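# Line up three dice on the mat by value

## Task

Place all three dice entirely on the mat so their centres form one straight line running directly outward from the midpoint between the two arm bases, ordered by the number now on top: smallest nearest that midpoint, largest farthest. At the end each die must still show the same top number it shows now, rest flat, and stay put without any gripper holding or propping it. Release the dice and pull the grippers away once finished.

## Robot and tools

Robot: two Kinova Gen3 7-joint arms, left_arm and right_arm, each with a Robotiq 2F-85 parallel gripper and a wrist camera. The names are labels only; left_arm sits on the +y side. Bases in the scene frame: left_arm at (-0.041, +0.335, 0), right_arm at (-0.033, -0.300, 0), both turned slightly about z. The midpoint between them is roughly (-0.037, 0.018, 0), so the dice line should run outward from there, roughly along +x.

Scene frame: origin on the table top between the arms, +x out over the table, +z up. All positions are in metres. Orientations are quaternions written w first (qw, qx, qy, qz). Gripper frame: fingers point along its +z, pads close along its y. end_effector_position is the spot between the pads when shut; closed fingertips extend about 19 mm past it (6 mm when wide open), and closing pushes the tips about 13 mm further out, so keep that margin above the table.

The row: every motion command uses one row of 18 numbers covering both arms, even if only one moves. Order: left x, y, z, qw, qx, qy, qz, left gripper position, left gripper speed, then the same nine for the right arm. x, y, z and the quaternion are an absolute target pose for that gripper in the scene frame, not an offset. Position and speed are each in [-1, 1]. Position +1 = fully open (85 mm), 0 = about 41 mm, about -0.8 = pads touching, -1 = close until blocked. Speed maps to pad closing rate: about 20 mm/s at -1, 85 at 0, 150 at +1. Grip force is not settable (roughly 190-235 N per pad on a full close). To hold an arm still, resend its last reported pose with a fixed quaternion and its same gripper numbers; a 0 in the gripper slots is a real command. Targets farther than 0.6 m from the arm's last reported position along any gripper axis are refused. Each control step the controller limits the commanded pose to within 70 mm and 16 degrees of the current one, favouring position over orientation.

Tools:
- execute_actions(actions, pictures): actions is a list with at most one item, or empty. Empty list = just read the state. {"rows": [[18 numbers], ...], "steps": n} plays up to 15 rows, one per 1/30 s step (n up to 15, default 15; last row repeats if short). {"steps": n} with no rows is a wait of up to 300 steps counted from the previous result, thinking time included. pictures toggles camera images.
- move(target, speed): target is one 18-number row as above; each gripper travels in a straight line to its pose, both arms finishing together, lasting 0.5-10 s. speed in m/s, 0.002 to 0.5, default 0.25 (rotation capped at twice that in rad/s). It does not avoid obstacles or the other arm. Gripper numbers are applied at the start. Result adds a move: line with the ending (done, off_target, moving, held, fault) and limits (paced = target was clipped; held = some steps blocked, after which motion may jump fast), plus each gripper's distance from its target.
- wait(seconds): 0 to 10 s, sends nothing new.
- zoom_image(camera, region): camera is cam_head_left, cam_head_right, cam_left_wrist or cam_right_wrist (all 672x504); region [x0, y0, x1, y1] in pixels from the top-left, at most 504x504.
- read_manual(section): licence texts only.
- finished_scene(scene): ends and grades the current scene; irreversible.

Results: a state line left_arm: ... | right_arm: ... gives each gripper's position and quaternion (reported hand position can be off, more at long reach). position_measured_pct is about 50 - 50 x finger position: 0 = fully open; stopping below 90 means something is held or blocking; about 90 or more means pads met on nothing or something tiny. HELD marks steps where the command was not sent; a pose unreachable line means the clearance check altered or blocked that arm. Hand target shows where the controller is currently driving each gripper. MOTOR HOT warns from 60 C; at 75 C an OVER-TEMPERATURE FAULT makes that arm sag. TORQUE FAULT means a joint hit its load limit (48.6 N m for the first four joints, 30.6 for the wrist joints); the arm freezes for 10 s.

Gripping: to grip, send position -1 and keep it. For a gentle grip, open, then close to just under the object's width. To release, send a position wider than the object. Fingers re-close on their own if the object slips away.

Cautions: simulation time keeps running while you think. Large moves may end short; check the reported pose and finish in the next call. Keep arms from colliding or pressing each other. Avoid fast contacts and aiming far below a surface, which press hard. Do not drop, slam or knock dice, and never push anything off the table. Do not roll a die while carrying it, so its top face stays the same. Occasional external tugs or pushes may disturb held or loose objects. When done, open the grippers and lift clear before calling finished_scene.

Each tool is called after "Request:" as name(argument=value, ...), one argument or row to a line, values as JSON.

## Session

Request:
execute_actions(
  actions=[],
)

Scene clock: 0.00 s of 4800.00 s.
left_arm: end_effector_position=(+0.6588, -0.0765, +0.1948) position_measured_pct=0.0 end_effector_quat_wxyz=(+0.570, +0.662, +0.390, -0.291) | right_arm: end_effector_position=(+0.2953, -0.0974, +0.2122) position_measured_pct=0.0 end_effector_quat_wxyz=(+0.101, -0.436, +0.891, +0.076)
Joint positions: left_arm=[-0.045  1.587  1.4    0.734 -0.016  0.945 -0.592] | right_arm=[-0.265  0.166 -0.13   2.039 -0.177  0.734  2.085]
Joint velocities: left_arm=[-0.002 -0.    -0.001 -0.     0.     0.001  0.   ] | right_arm=[-0.     0.001  0.     0.     0.001 -0.     0.   ]
Hand target (left_arm): +0.659, -0.077, +0.195; +0.570, +0.662, +0.390, -0.291
Hand target (right_arm): +0.295, -0.097, +0.212; +0.101, -0.436, +0.891, +0.076

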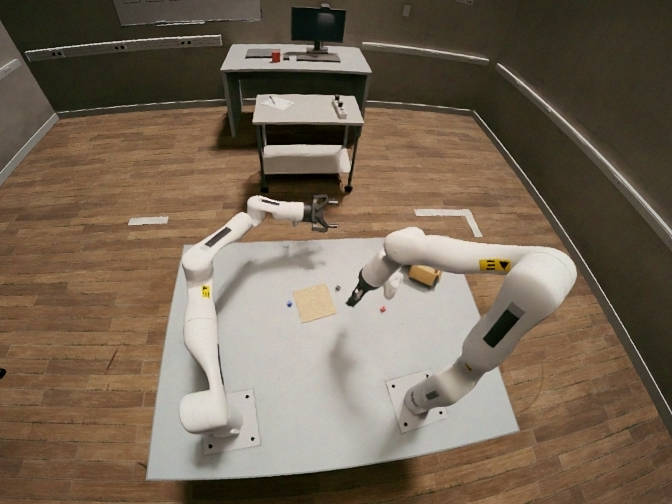

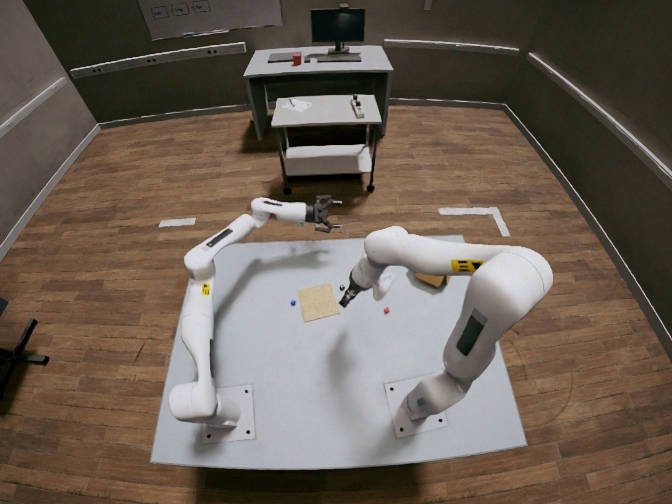

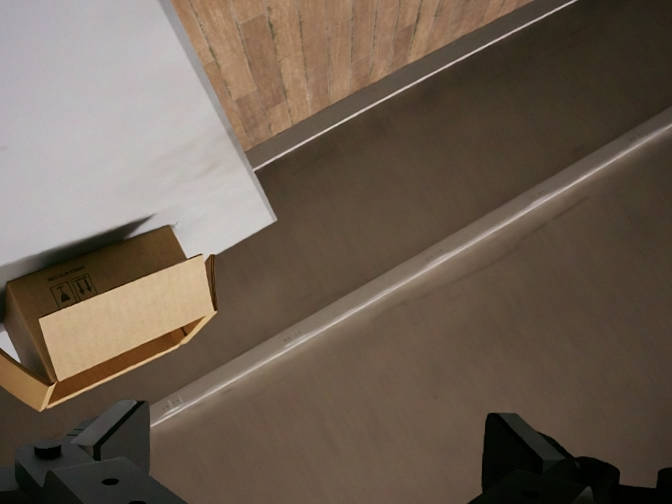

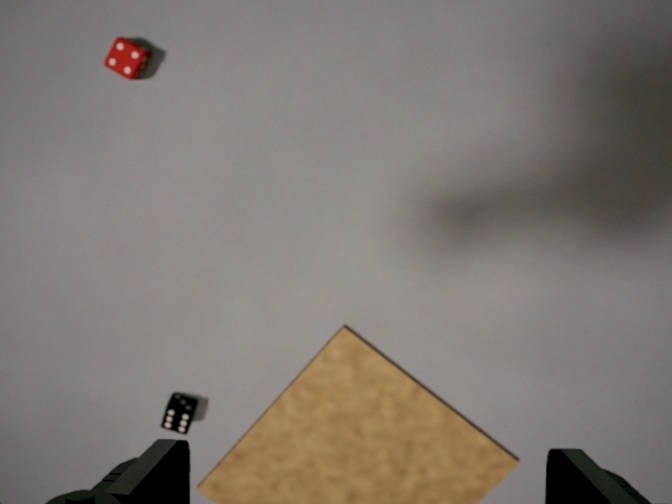

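Request:
move(
  target=[0.66,-0.07,0.30,0.570,0.662,0.390,-0.291,1,0,0.15,-0.45,0.25,0,1,0,0,1,0],
)

Request:
move(
  target=[0.30,-0.04,0.45,0,1,0,0,1,0,0.15,-0.45,0.25,0,1,0,0,1,0],
)

Scene clock: 8.53 s of 4800.00 s.
left_arm: end_effector_position=(+0.6598, -0.0700, +0.2997) position_measured_pct=0.0 end_effector_quat_wxyz=(+0.570, +0.662, +0.390, -0.291) | right_arm: end_effector_position=(+0.1484, -0.4483, +0.2505) position_measured_pct=0.0 end_effector_quat_wxyz=(-0.002, +1.000, +0.000, -0.000)
Joint positions: left_arm=[-0.047  1.429  1.402  0.712  0.004  0.996 -0.449] | right_arm=[ 0.254 -0.141  0.395  2.16   0.057  1.115  5.208]
Joint velocities: left_arm=[ 0.001 -0.002  0.003 -0.001 -0.001  0.001 -0.   ] | right_arm=[-0.001  0.001  0.001 -0.    -0.001 -0.    -0.001]
Hand target (left_arm): +0.660, -0.070, +0.300; +0.570, +0.662, +0.390, -0.291
Hand target (right_arm): +0.148, -0.448, +0.250; -0.002, +1.000, +0.000, -0.000
Off the commanded pose (left_arm): 0.000 m, 0 deg.
Off the commanded pose (right_arm): 0.002 m, 0 deg.
After step 90, 0.70 s passed at rest.
move: done

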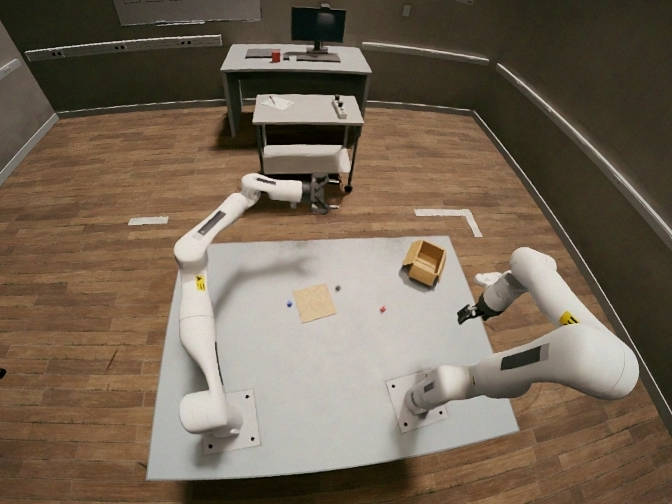

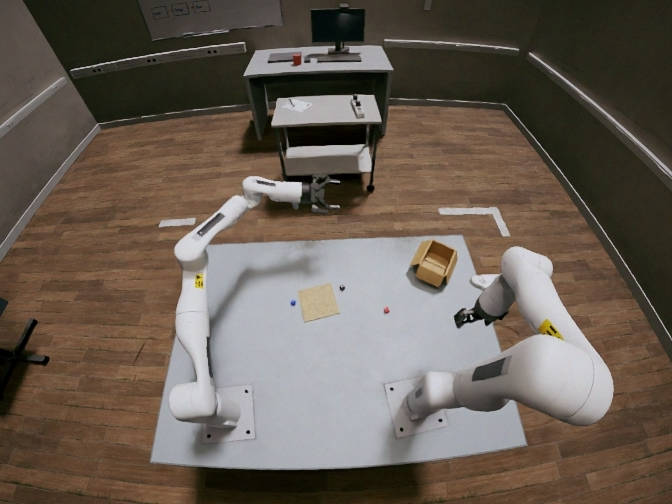

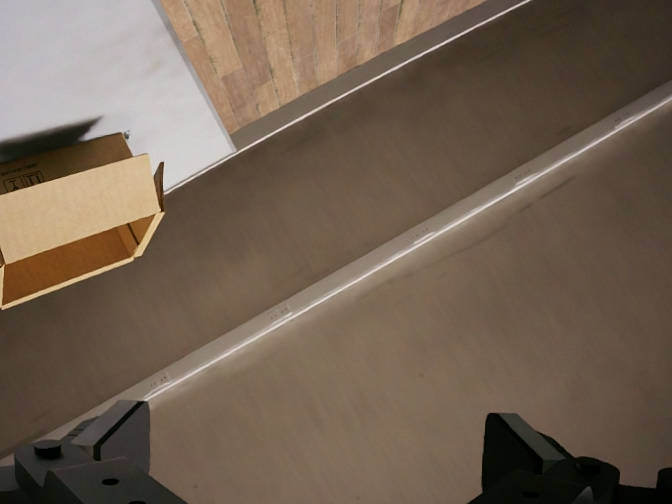

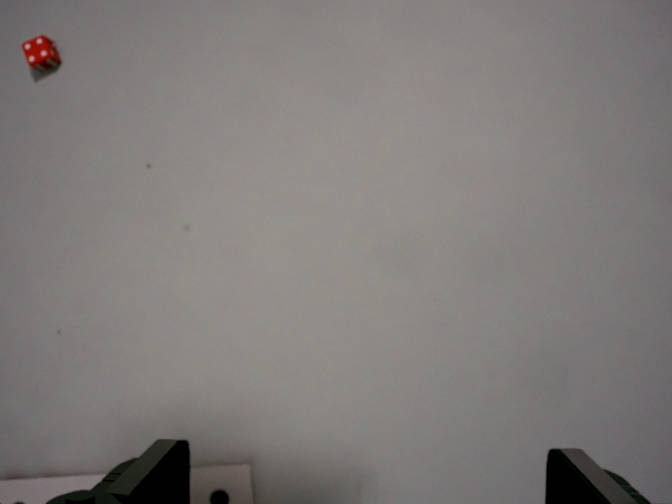

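Scene clock: 12.27 s of 4800.00 s.
left_arm: end_effector_position=(+0.3009, -0.0389, +0.4489) position_measured_pct=0.0 end_effector_quat_wxyz=(-0.002, +1.000, +0.001, -0.002) | right_arm: end_effector_position=(+0.1500, -0.4500, +0.2500) position_measured_pct=0.0 end_effector_quat_wxyz=(+0.000, +1.000, -0.000, +0.000)
Joint positions: left_arm=[ 0.567  0.653  1.069  0.689 -0.629  2.018 -0.464] | right_arm=[ 0.254 -0.136  0.396  2.157  0.058  1.11   5.208]
Joint velocities: left_arm=[ 0.015  0.     0.005 -0.002 -0.002  0.001  0.001] | right_arm=[-0.     0.001 -0.    -0.    -0.     0.    -0.   ]
Hand target (left_arm): +0.300, -0.039, +0.449; -0.002, +1.000, +0.000, -0.002
Hand target (right_arm): +0.150, -0.450, +0.250; +0.000, +1.000, -0.000, +0.000
Off the commanded pose (left_arm): 0.002 m, 0 deg.
Off the commanded pose (right_arm): 0.000 m, 0 deg.
move: done

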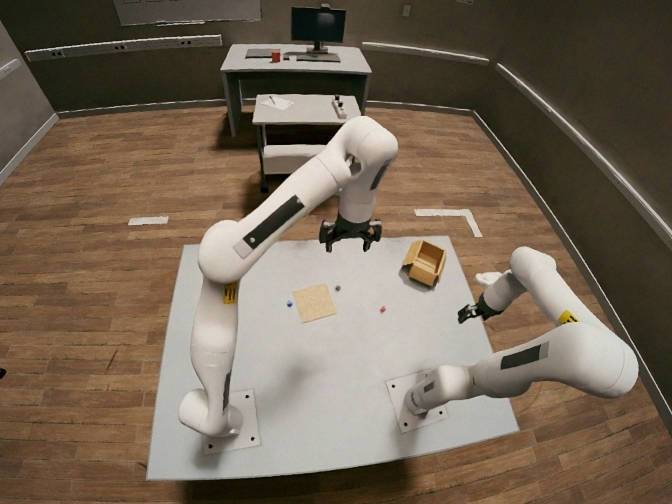

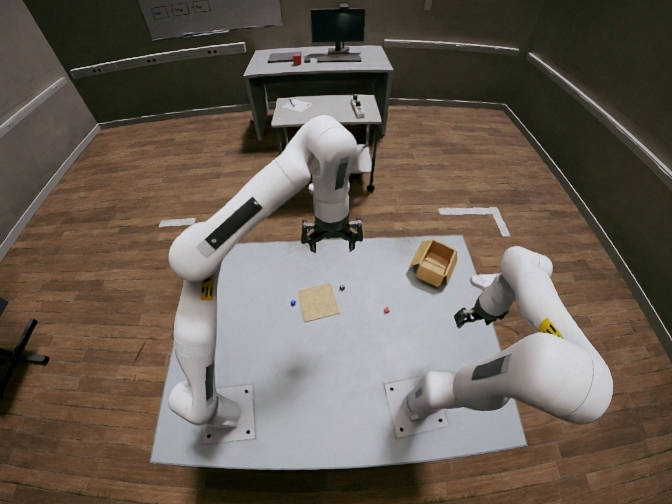

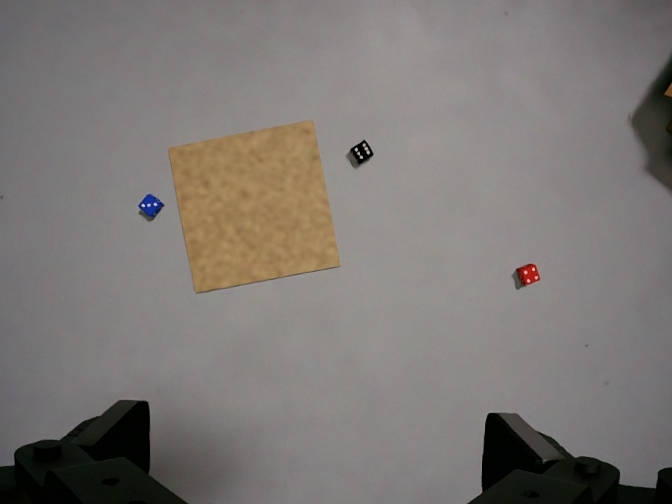

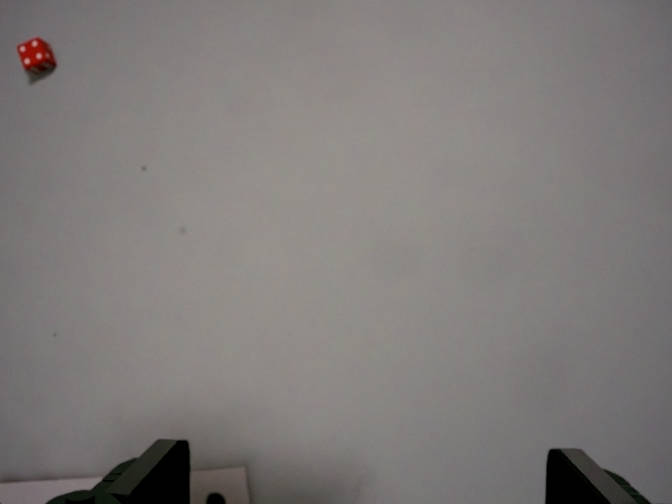

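Request:
move(
  target=[0.385,0.113,0.13,0,1,0,0,1,0,0.15,-0.45,0.25,0,1,0,0,1,0],
)

Scene clock: 18.20 s of 4800.00 s.
left_arm: end_effector_position=(+0.3842, +0.1134, +0.1301) position_measured_pct=0.0 end_effector_quat_wxyz=(-0.000, +1.000, +0.001, -0.000) | right_arm: end_effector_position=(+0.1500, -0.4500, +0.2500) position_measured_pct=0.0 end_effector_quat_wxyz=(+0.000, +1.000, -0.000, +0.000)
Joint positions: left_arm=[-0.024  0.805  1.008  1.674 -0.753  1.1   -0.484] | right_arm=[ 0.254 -0.136  0.396  2.157  0.058  1.11   5.208]
Joint velocities: left_arm=[-0.     0.003 -0.003  0.001  0.002 -0.001 -0.002] | right_arm=[-0.003 -0.001  0.    -0.     0.001  0.    -0.   ]
Hand target (left_arm): +0.384, +0.113, +0.130; +0.000, +1.000, +0.001, -0.001
Hand target (right_arm): +0.150, -0.450, +0.250; +0.000, +1.000, -0.000, -0.000
Off the commanded pose (left_arm): 0.001 m, 0 deg.
Off the commanded pose (right_arm): 0.000 m, 0 deg.
After step 90, 1.10 s passed at rest.
move: done

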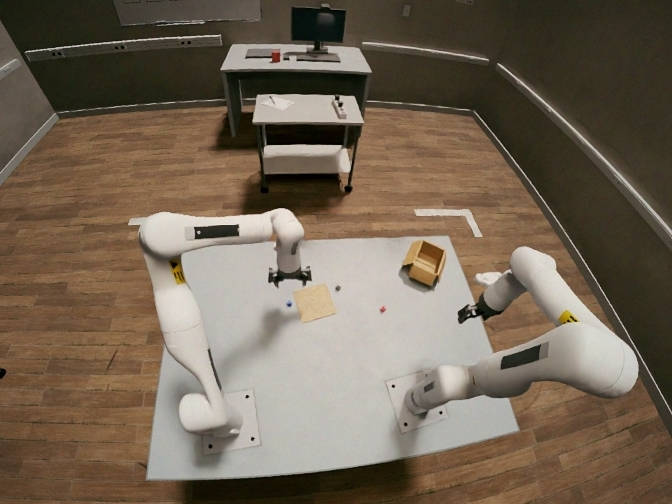

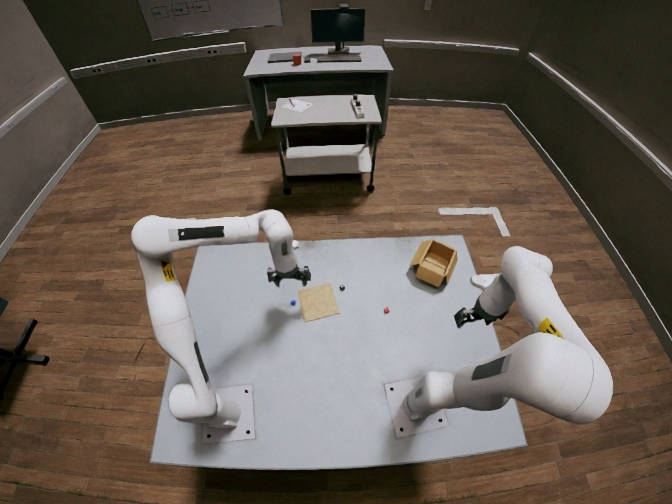

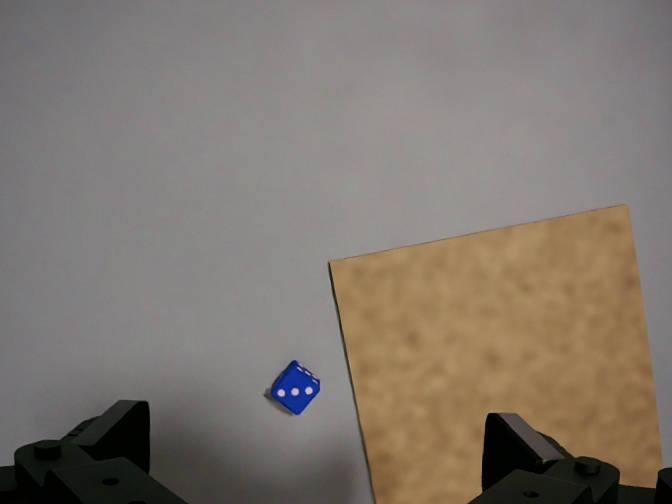

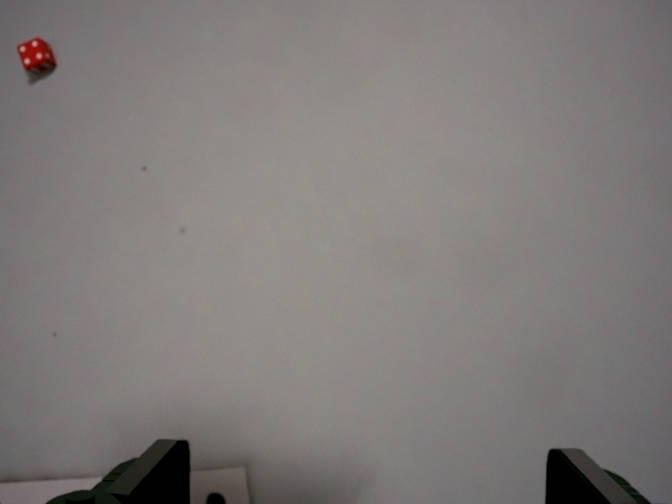

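Request:
move(
  target=[0.380,0.121,0.06,0,0.924,0.383,0,0.2,0,0.15,-0.45,0.25,0,1,0,0,1,0],
  speed=0.12,
)

Scene clock: 25.33 s of 4800.00 s.
left_arm: end_effector_position=(+0.3801, +0.1212, +0.0601) position_measured_pct=40.1 end_effector_quat_wxyz=(+0.000, +0.924, +0.384, -0.000) | right_arm: end_effector_position=(+0.1500, -0.4500, +0.2500) position_measured_pct=0.0 end_effector_quat_wxyz=(+0.000, +1.000, -0.000, +0.000)
Joint positions: left_arm=[ 0.098  0.813  0.724  1.762 -0.699  0.844  0.243] | right_arm=[ 0.254 -0.136  0.396  2.157  0.058  1.11   5.208]
Joint velocities: left_arm=[ 0.003  0.001  0.003  0.001 -0.     0.     0.   ] | right_arm=[-0.001 -0.001  0.    -0.     0.001 -0.     0.001]
Hand target (left_arm): +0.380, +0.121, +0.060; +0.000, +0.924, +0.383, -0.000
Hand target (right_arm): +0.150, -0.450, +0.250; +0.000, +1.000, +0.000, -0.000
Off the commanded pose (left_arm): 0.000 m, 0 deg.
Off the commanded pose (right_arm): 0.000 m, 0 deg.
After step 90, 0.60 s passed at rest.
move: done

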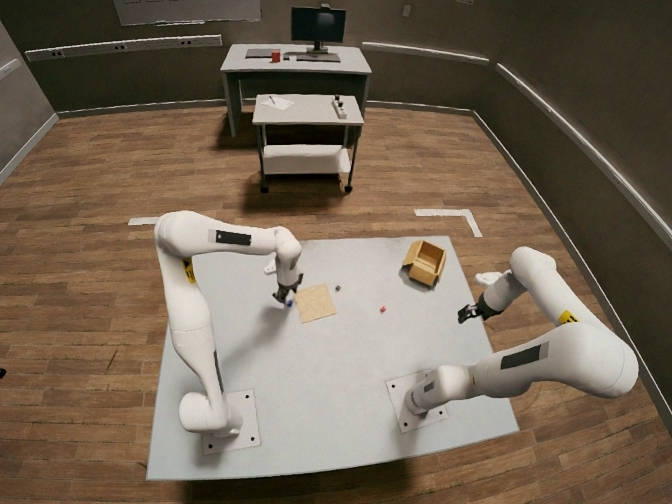

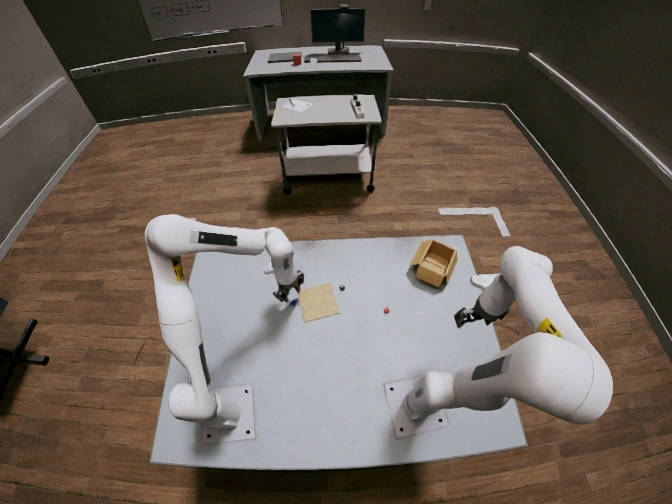

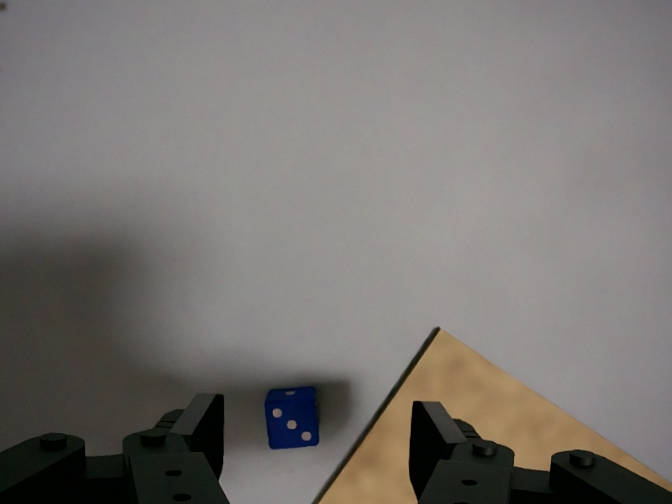

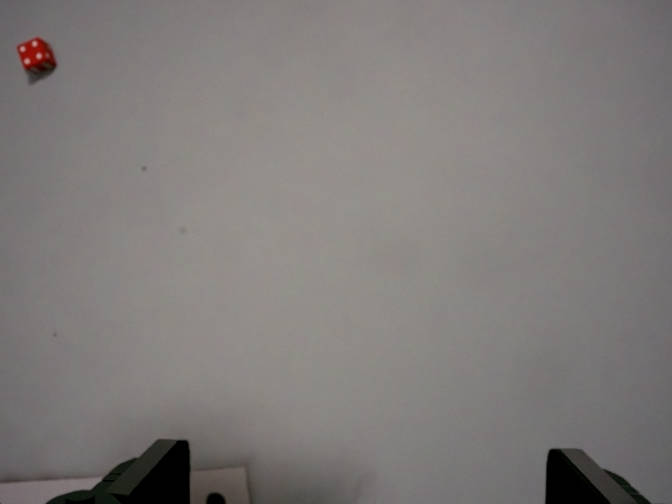

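Request:
move(
  target=[0.378,0.128,0.03,0,0.924,0.383,0,0.2,0,0.15,-0.45,0.25,0,1,0,0,1,0],
  speed=0.05,
)

Scene clock: 30.33 s of 4800.00 s.
left_arm: end_effector_position=(+0.3781, +0.1281, +0.0301) position_measured_pct=40.1 end_effector_quat_wxyz=(+0.000, +0.924, +0.383, +0.000) | right_arm: end_effector_position=(+0.1500, -0.4500, +0.2500) position_measured_pct=0.0 end_effector_quat_wxyz=(+0.000, +1.000, -0.000, +0.000)
Joint positions: left_arm=[ 0.11   0.854  0.679  1.795 -0.749  0.769  0.273] | right_arm=[ 0.254 -0.136  0.396  2.157  0.058  1.11   5.208]
Joint velocities: left_arm=[ 0.     0.002 -0.001 -0.    -0.001  0.    -0.   ] | right_arm=[ 0.001 -0.001  0.     0.     0.    -0.    -0.   ]
Hand target (left_arm): +0.378, +0.128, +0.030; -0.000, +0.924, +0.383, +0.000
Hand target (right_arm): +0.150, -0.450, +0.250; +0.000, +1.000, +0.000, -0.000
Off the commanded pose (left_arm): 0.000 m, 0 deg.
Off the commanded pose (right_arm): 0.000 m, 0 deg.
After step 90, 1.10 s passed at rest.
move: done

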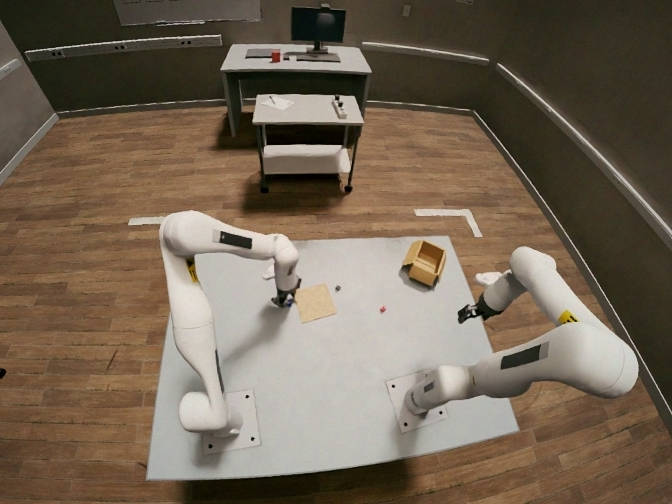

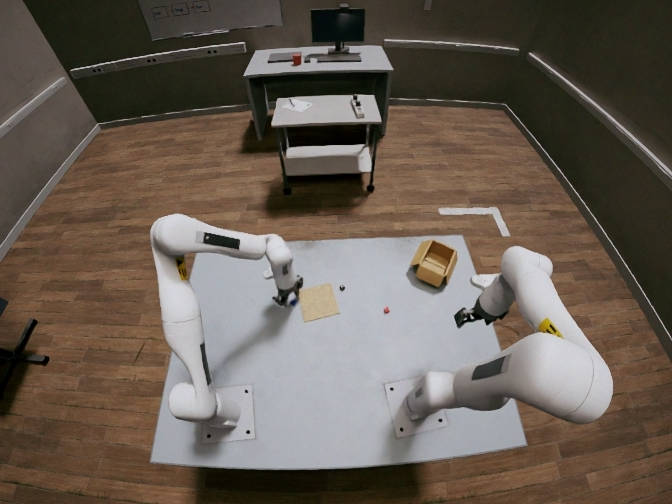

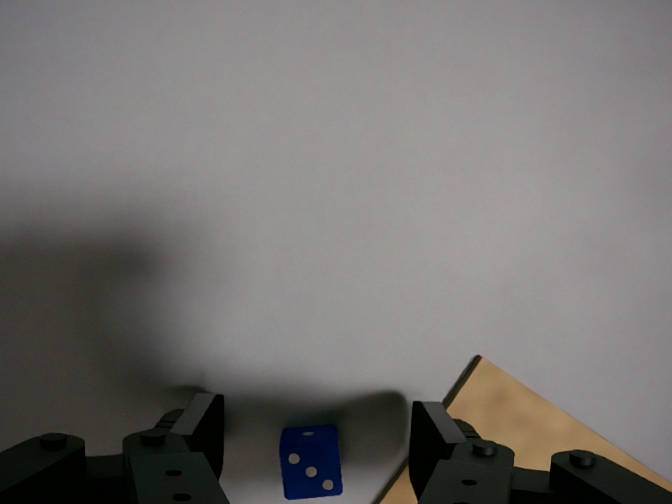

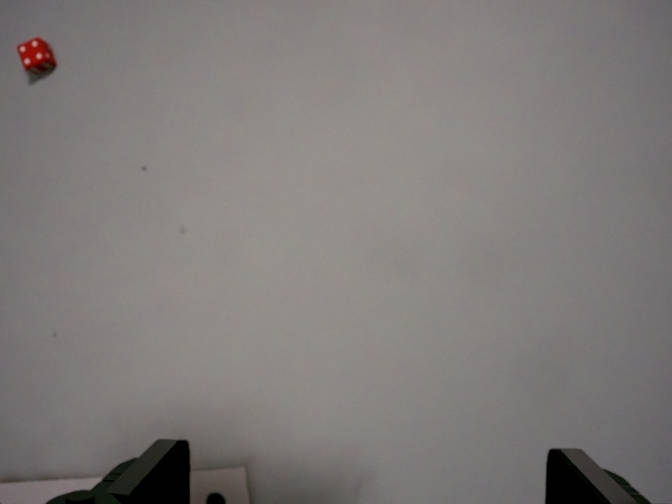

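Request:
move(
  target=[0.378,0.129,0.021,0,0.924,0.383,0,0.2,0,0.15,-0.45,0.25,0,1,0,0,1,0],
  speed=0.03,
)

Request:
move(
  target=[0.378,0.129,0.021,0,0.924,0.383,0,-1,0.3,0.15,-0.45,0.25,0,1,0,0,1,0],
)

Request:
move(
  target=[0.378,0.129,0.16,0,1,0,0,-1,0.3,0.15,-0.45,0.25,0,1,0,0,1,0],
  speed=0.12,
)

Request:
move(
  target=[0.34,0.03,0.16,0,1,0,0,-1,0.3,0.15,-0.45,0.25,0,1,0,0,1,0],
  speed=0.15,
)

Scene clock: 35.13 s of 4800.00 s.
left_arm: end_effector_position=(+0.3781, +0.1291, +0.0211) position_measured_pct=40.1 end_effector_quat_wxyz=(+0.000, +0.924, +0.383, +0.000) | right_arm: end_effector_position=(+0.1500, -0.4500, +0.2500) position_measured_pct=0.0 end_effector_quat_wxyz=(+0.000, +1.000, -0.000, +0.000)
Joint positions: left_arm=[ 0.116  0.869  0.664  1.8   -0.763  0.749  0.283] | right_arm=[ 0.254 -0.136  0.396  2.157  0.058  1.11   5.208]
Joint velocities: left_arm=[ 0.001  0.004 -0.001 -0.     0.001 -0.001 -0.   ] | right_arm=[-0.001  0.     0.    -0.001 -0.001 -0.    -0.001]
Hand target (left_arm): +0.378, +0.129, +0.021; -0.000, +0.924, +0.383, +0.000
Hand target (right_arm): +0.150, -0.450, +0.250; -0.000, +1.000, +0.000, -0.000
Off the commanded pose (left_arm): 0.000 m, 0 deg.
Off the commanded pose (right_arm): 0.000 m, 0 deg.
After step 90, 1.10 s passed at rest.
move: done

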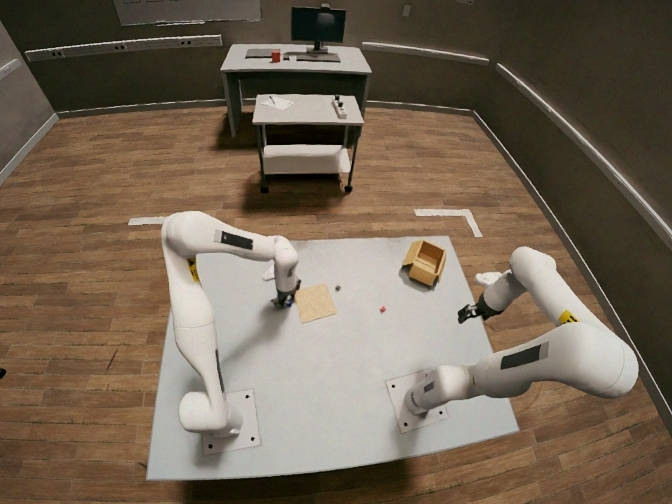

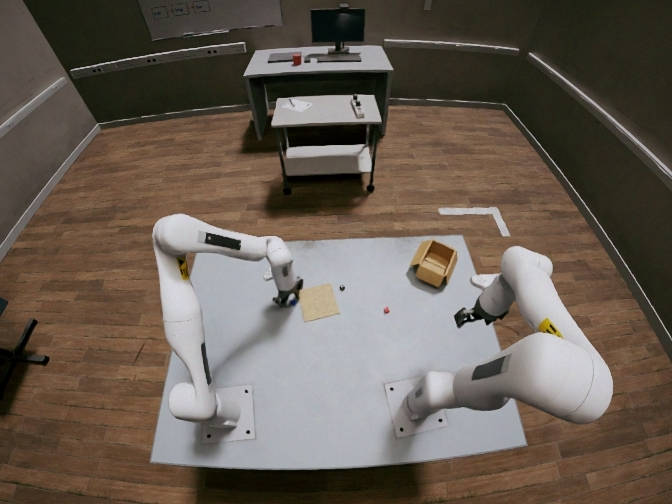

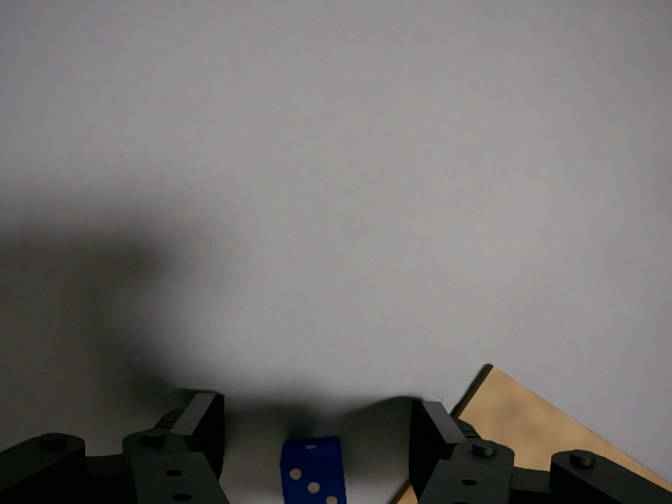

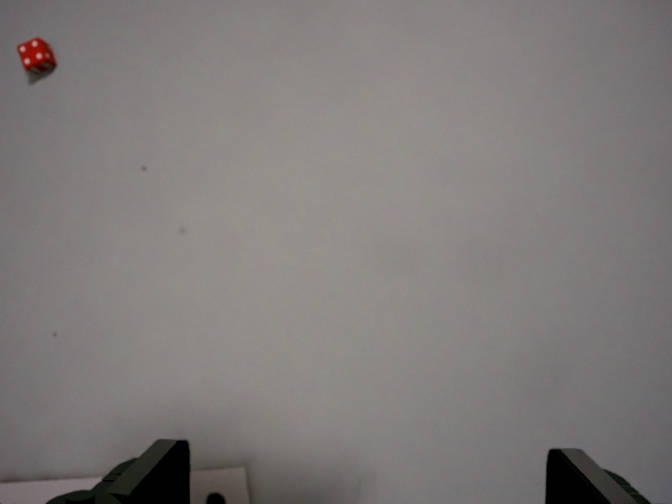

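Scene clock: 35.83 s of 4800.00 s.
left_arm: end_effector_position=(+0.3781, +0.1290, +0.0214) position_measured_pct=81.0 end_effector_quat_wxyz=(+0.000, +0.924, +0.383, +0.000) | right_arm: end_effector_position=(+0.1500, -0.4500, +0.2500) position_measured_pct=0.0 end_effector_quat_wxyz=(+0.000, +1.000, -0.000, +0.000)
Joint positions: left_arm=[ 0.116  0.868  0.665  1.8   -0.763  0.75   0.283] | right_arm=[ 0.254 -0.136  0.396  2.157  0.058  1.11   5.208]
Joint velocities: left_arm=[-0.001 -0.     0.002 -0.    -0.001 -0.001 -0.001] | right_arm=[-0.001 -0.001  0.    -0.001 -0.    -0.    -0.   ]
Hand target (left_arm): +0.378, +0.129, +0.021; -0.000, +0.924, +0.383, +0.000
Hand target (right_arm): +0.150, -0.450, +0.250; +0.000, +1.000, +0.000, -0.000
Off the commanded pose (left_arm): 0.000 m, 0 deg.
Off the commanded pose (right_arm): 0.000 m, 0 deg.
move: done

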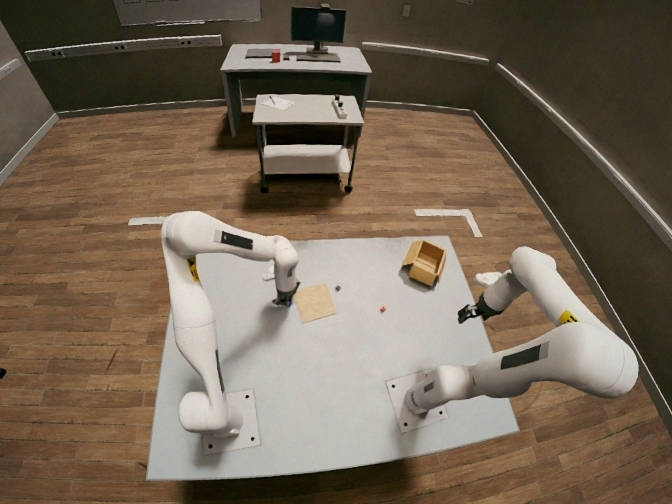

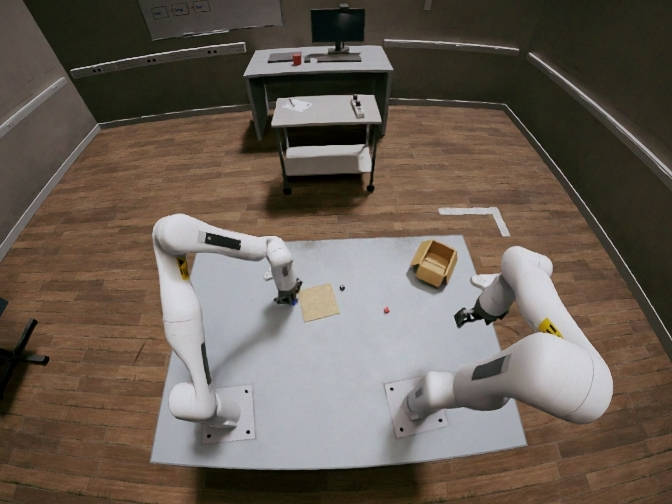

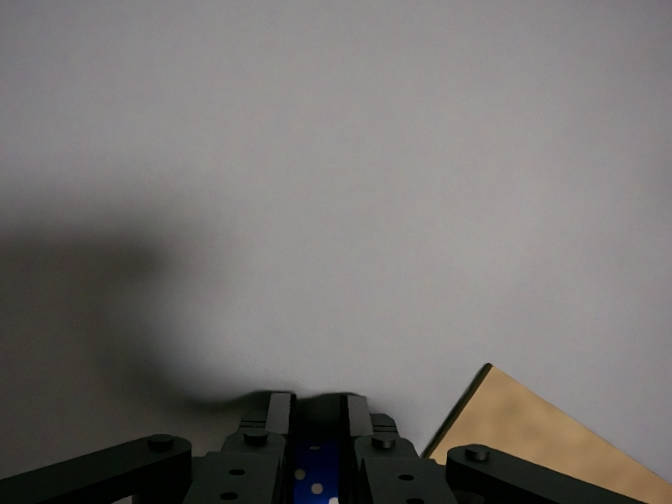

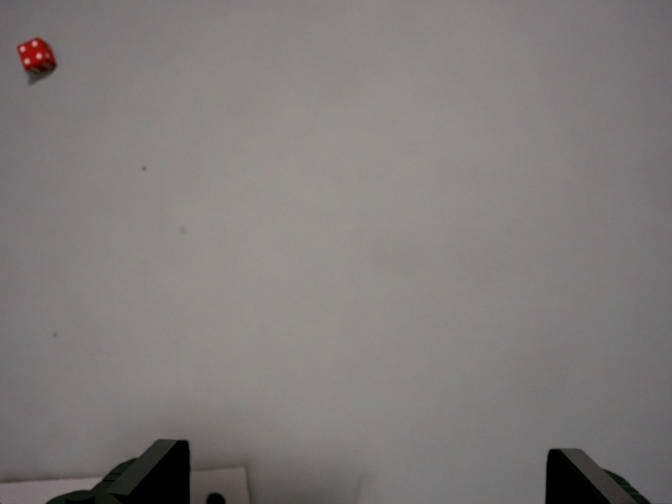

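Scene clock: 39.37 s of 4800.00 s.
left_arm: end_effector_position=(+0.3778, +0.1287, +0.1597) position_measured_pct=81.0 end_effector_quat_wxyz=(-0.000, +1.000, -0.001, -0.000) | right_arm: end_effector_position=(+0.1500, -0.4500, +0.2500) position_measured_pct=0.0 end_effector_quat_wxyz=(+0.000, +1.000, -0.000, +0.000)
Joint positions: left_arm=[-0.085  0.746  1.055  1.682 -0.706  1.144 -0.532] | right_arm=[ 0.254 -0.136  0.396  2.157  0.058  1.11   5.208]
Joint velocities: left_arm=[-0.004  0.001  0.     0.001  0.001  0.    -0.001] | right_arm=[ 0.001 -0.001  0.     0.002  0.     0.     0.   ]
Hand target (left_arm): +0.378, +0.129, +0.160; -0.000, +1.000, -0.001, -0.000
Hand target (right_arm): +0.150, -0.450, +0.250; +0.000, +1.000, +0.000, -0.000
Off the commanded pose (left_arm): 0.000 m, 0 deg.
Off the commanded pose (right_arm): 0.000 m, 0 deg.
move: done

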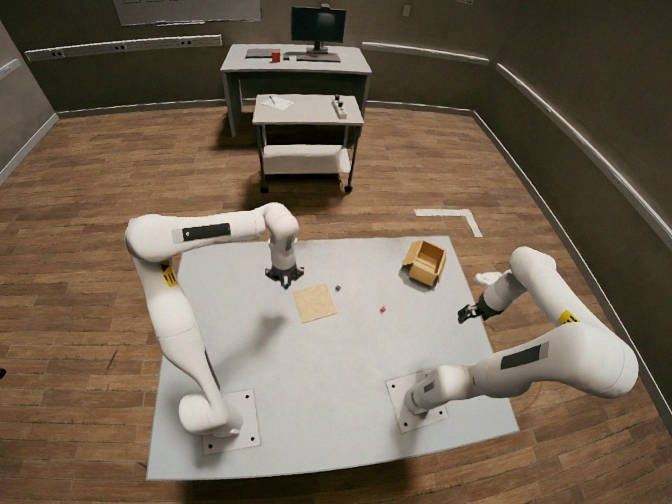

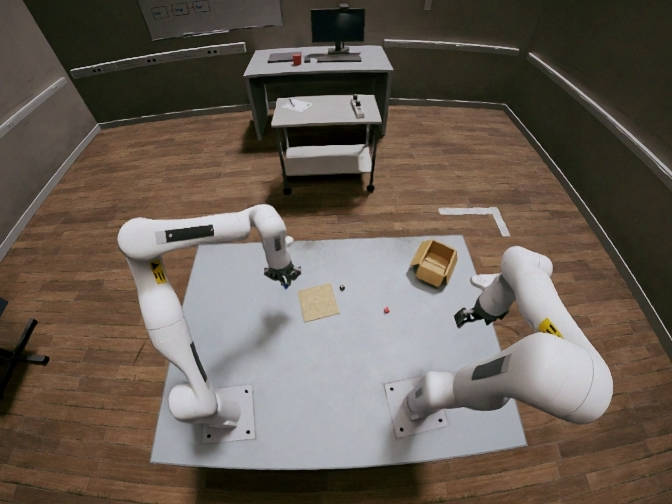

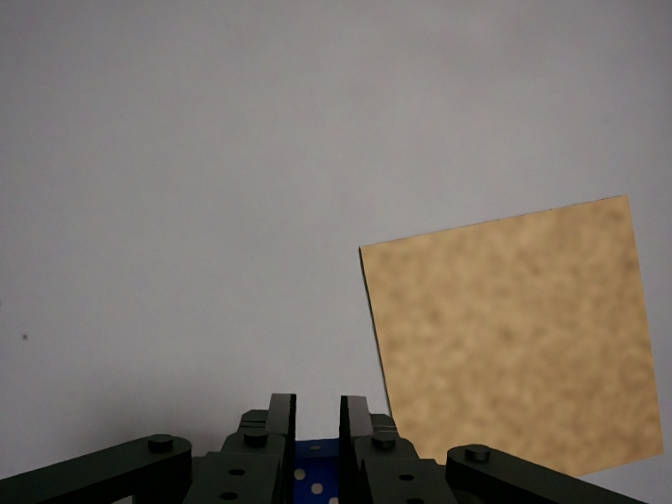

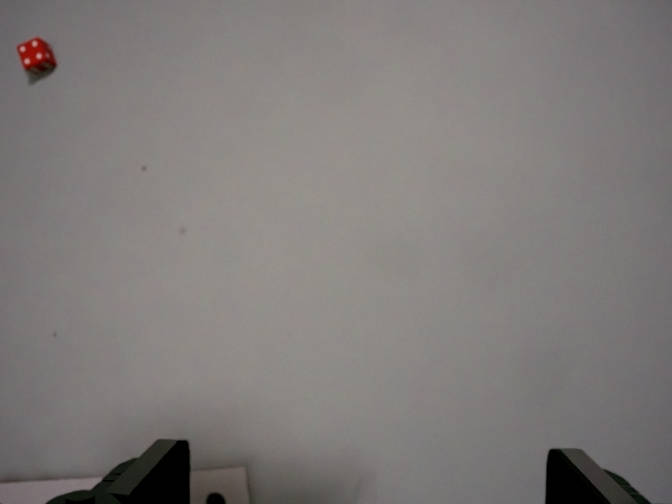

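Scene clock: 40.40 s of 4800.00 s.
left_arm: end_effector_position=(+0.3409, +0.0307, +0.1601) position_measured_pct=81.0 end_effector_quat_wxyz=(-0.000, +1.000, +0.001, +0.000) | right_arm: end_effector_position=(+0.1500, -0.4500, +0.2500) position_measured_pct=0.0 end_effector_quat_wxyz=(+0.000, +1.000, -0.000, +0.000)
Joint positions: left_arm=[ 0.174  0.772  1.019  1.605 -0.702  1.171 -0.344] | right_arm=[ 0.254 -0.136  0.396  2.157  0.058  1.11   5.208]
Joint velocities: left_arm=[ 0.011  0.003  0.004 -0.001 -0.002  0.001  0.001] | right_arm=[-0.001 -0.    -0.    -0.    -0.001 -0.     0.002]
Hand target (left_arm): +0.341, +0.030, +0.160; -0.000, +1.000, -0.000, +0.000
Hand target (right_arm): +0.150, -0.450, +0.250; +0.000, +1.000, +0.000, -0.000
Off the commanded pose (left_arm): 0.001 m, 0 deg.
Off the commanded pose (right_arm): 0.000 m, 0 deg.
move: done

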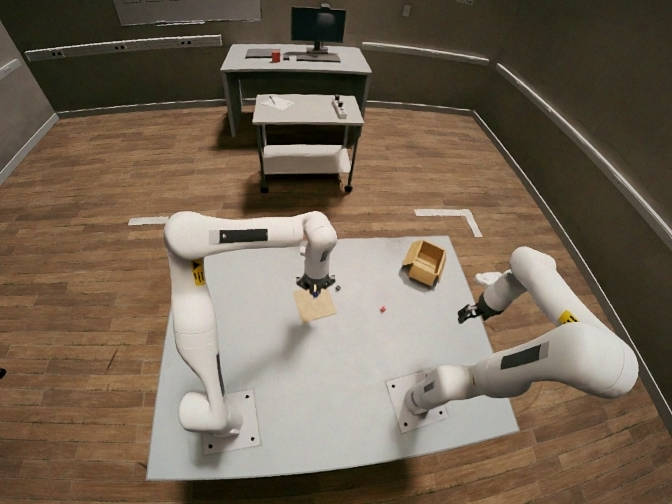

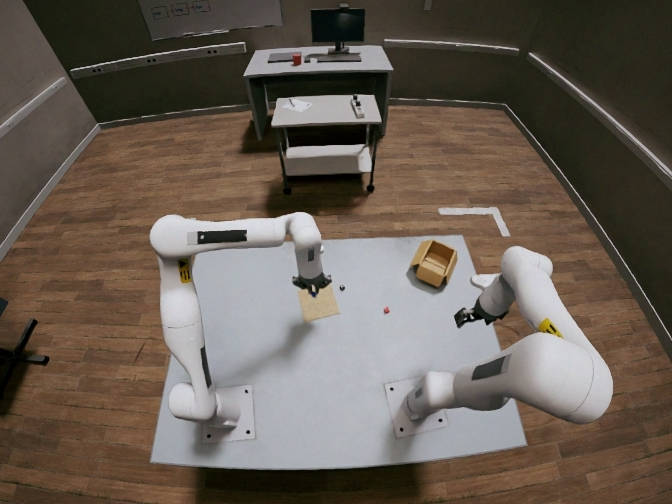

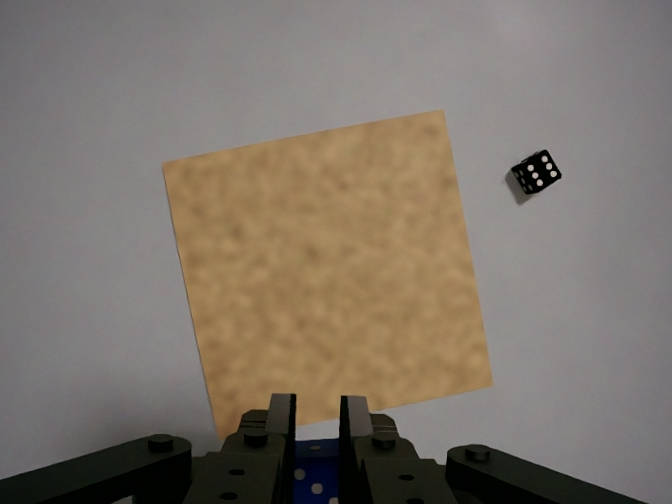

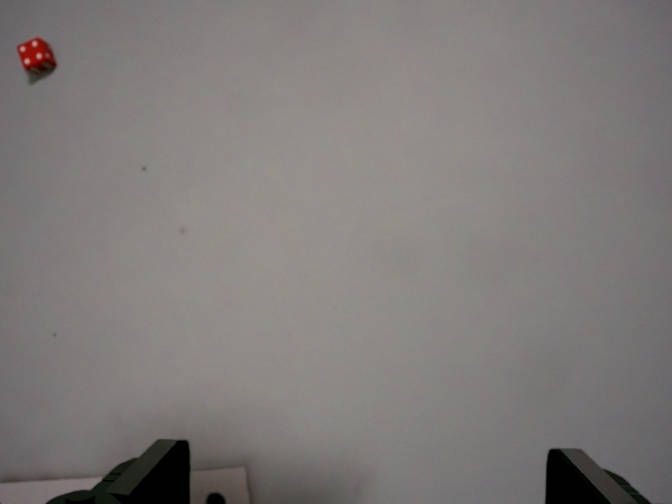

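Request:
move(
  target=[0.36,0.023,0.06,0,1,0,0,-1,0.3,0.15,-0.45,0.25,0,1,0,0,1,0],
  speed=0.15,
)

Scene clock: 49.27 s of 4800.00 s.
left_arm: end_effector_position=(+0.3603, +0.0233, +0.0604) position_measured_pct=81.0 end_effector_quat_wxyz=(+0.000, +1.000, +0.000, +0.000) | right_arm: end_effector_position=(+0.1500, -0.4500, +0.2500) position_measured_pct=0.0 end_effector_quat_wxyz=(+0.000, +1.000, -0.000, +0.000)
Joint positions: left_arm=[ 0.239  0.939  0.896  1.631 -0.846  1.001 -0.276] | right_arm=[ 0.254 -0.136  0.396  2.157  0.058  1.11   5.208]
Joint velocities: left_arm=[ 0.004  0.004 -0.001 -0.001  0.001 -0.     0.   ] | right_arm=[-0.001 -0.001 -0.     0.001 -0.    -0.    -0.001]
Hand target (left_arm): +0.360, +0.023, +0.060; +0.000, +1.000, +0.000, +0.000
Hand target (right_arm): +0.150, -0.450, +0.250; +0.000, +1.000, +0.000, -0.000
Off the commanded pose (left_arm): 0.001 m, 0 deg.
Off the commanded pose (right_arm): 0.000 m, 0 deg.
After step 90, 4.83 s passed at rest.
move: done

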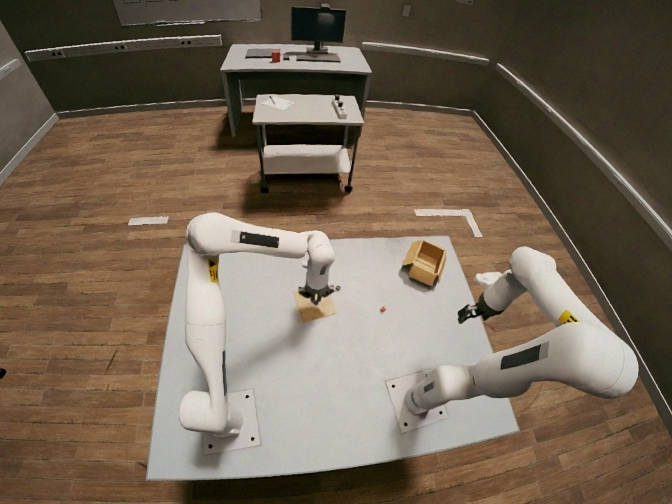

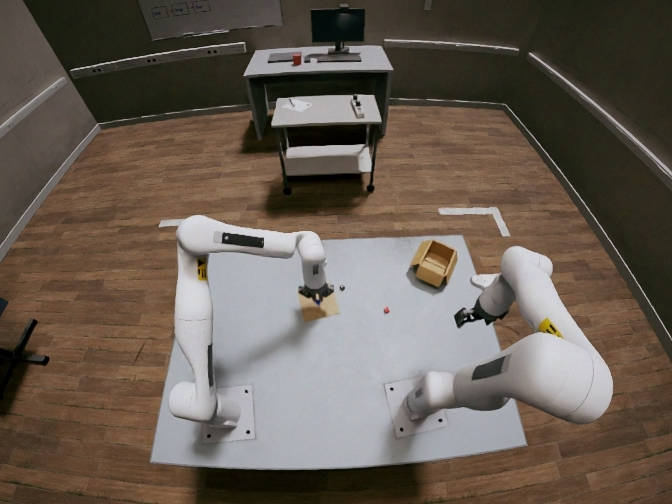

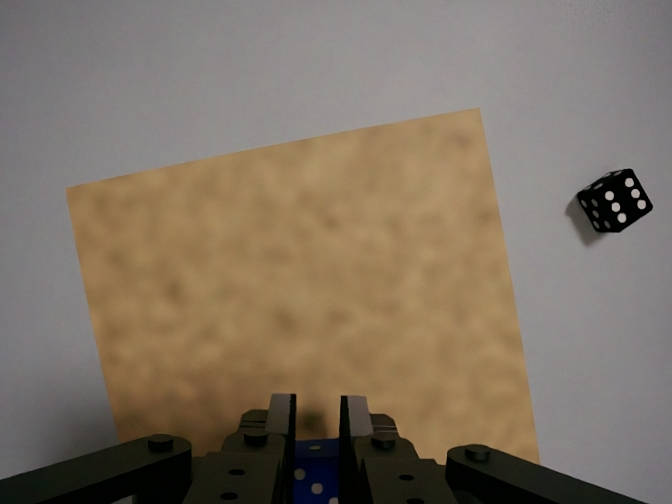

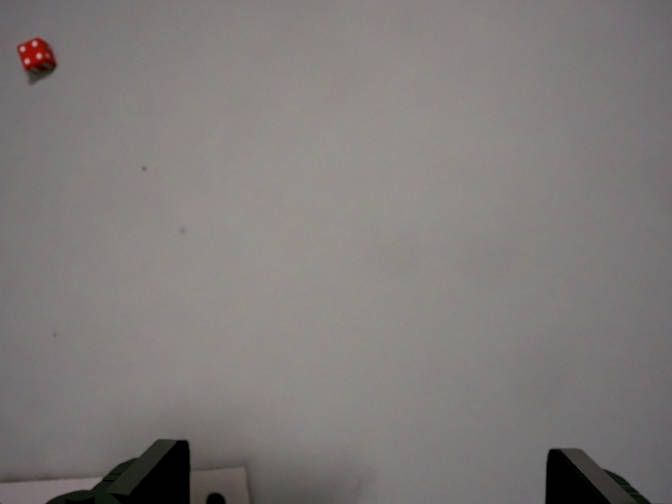

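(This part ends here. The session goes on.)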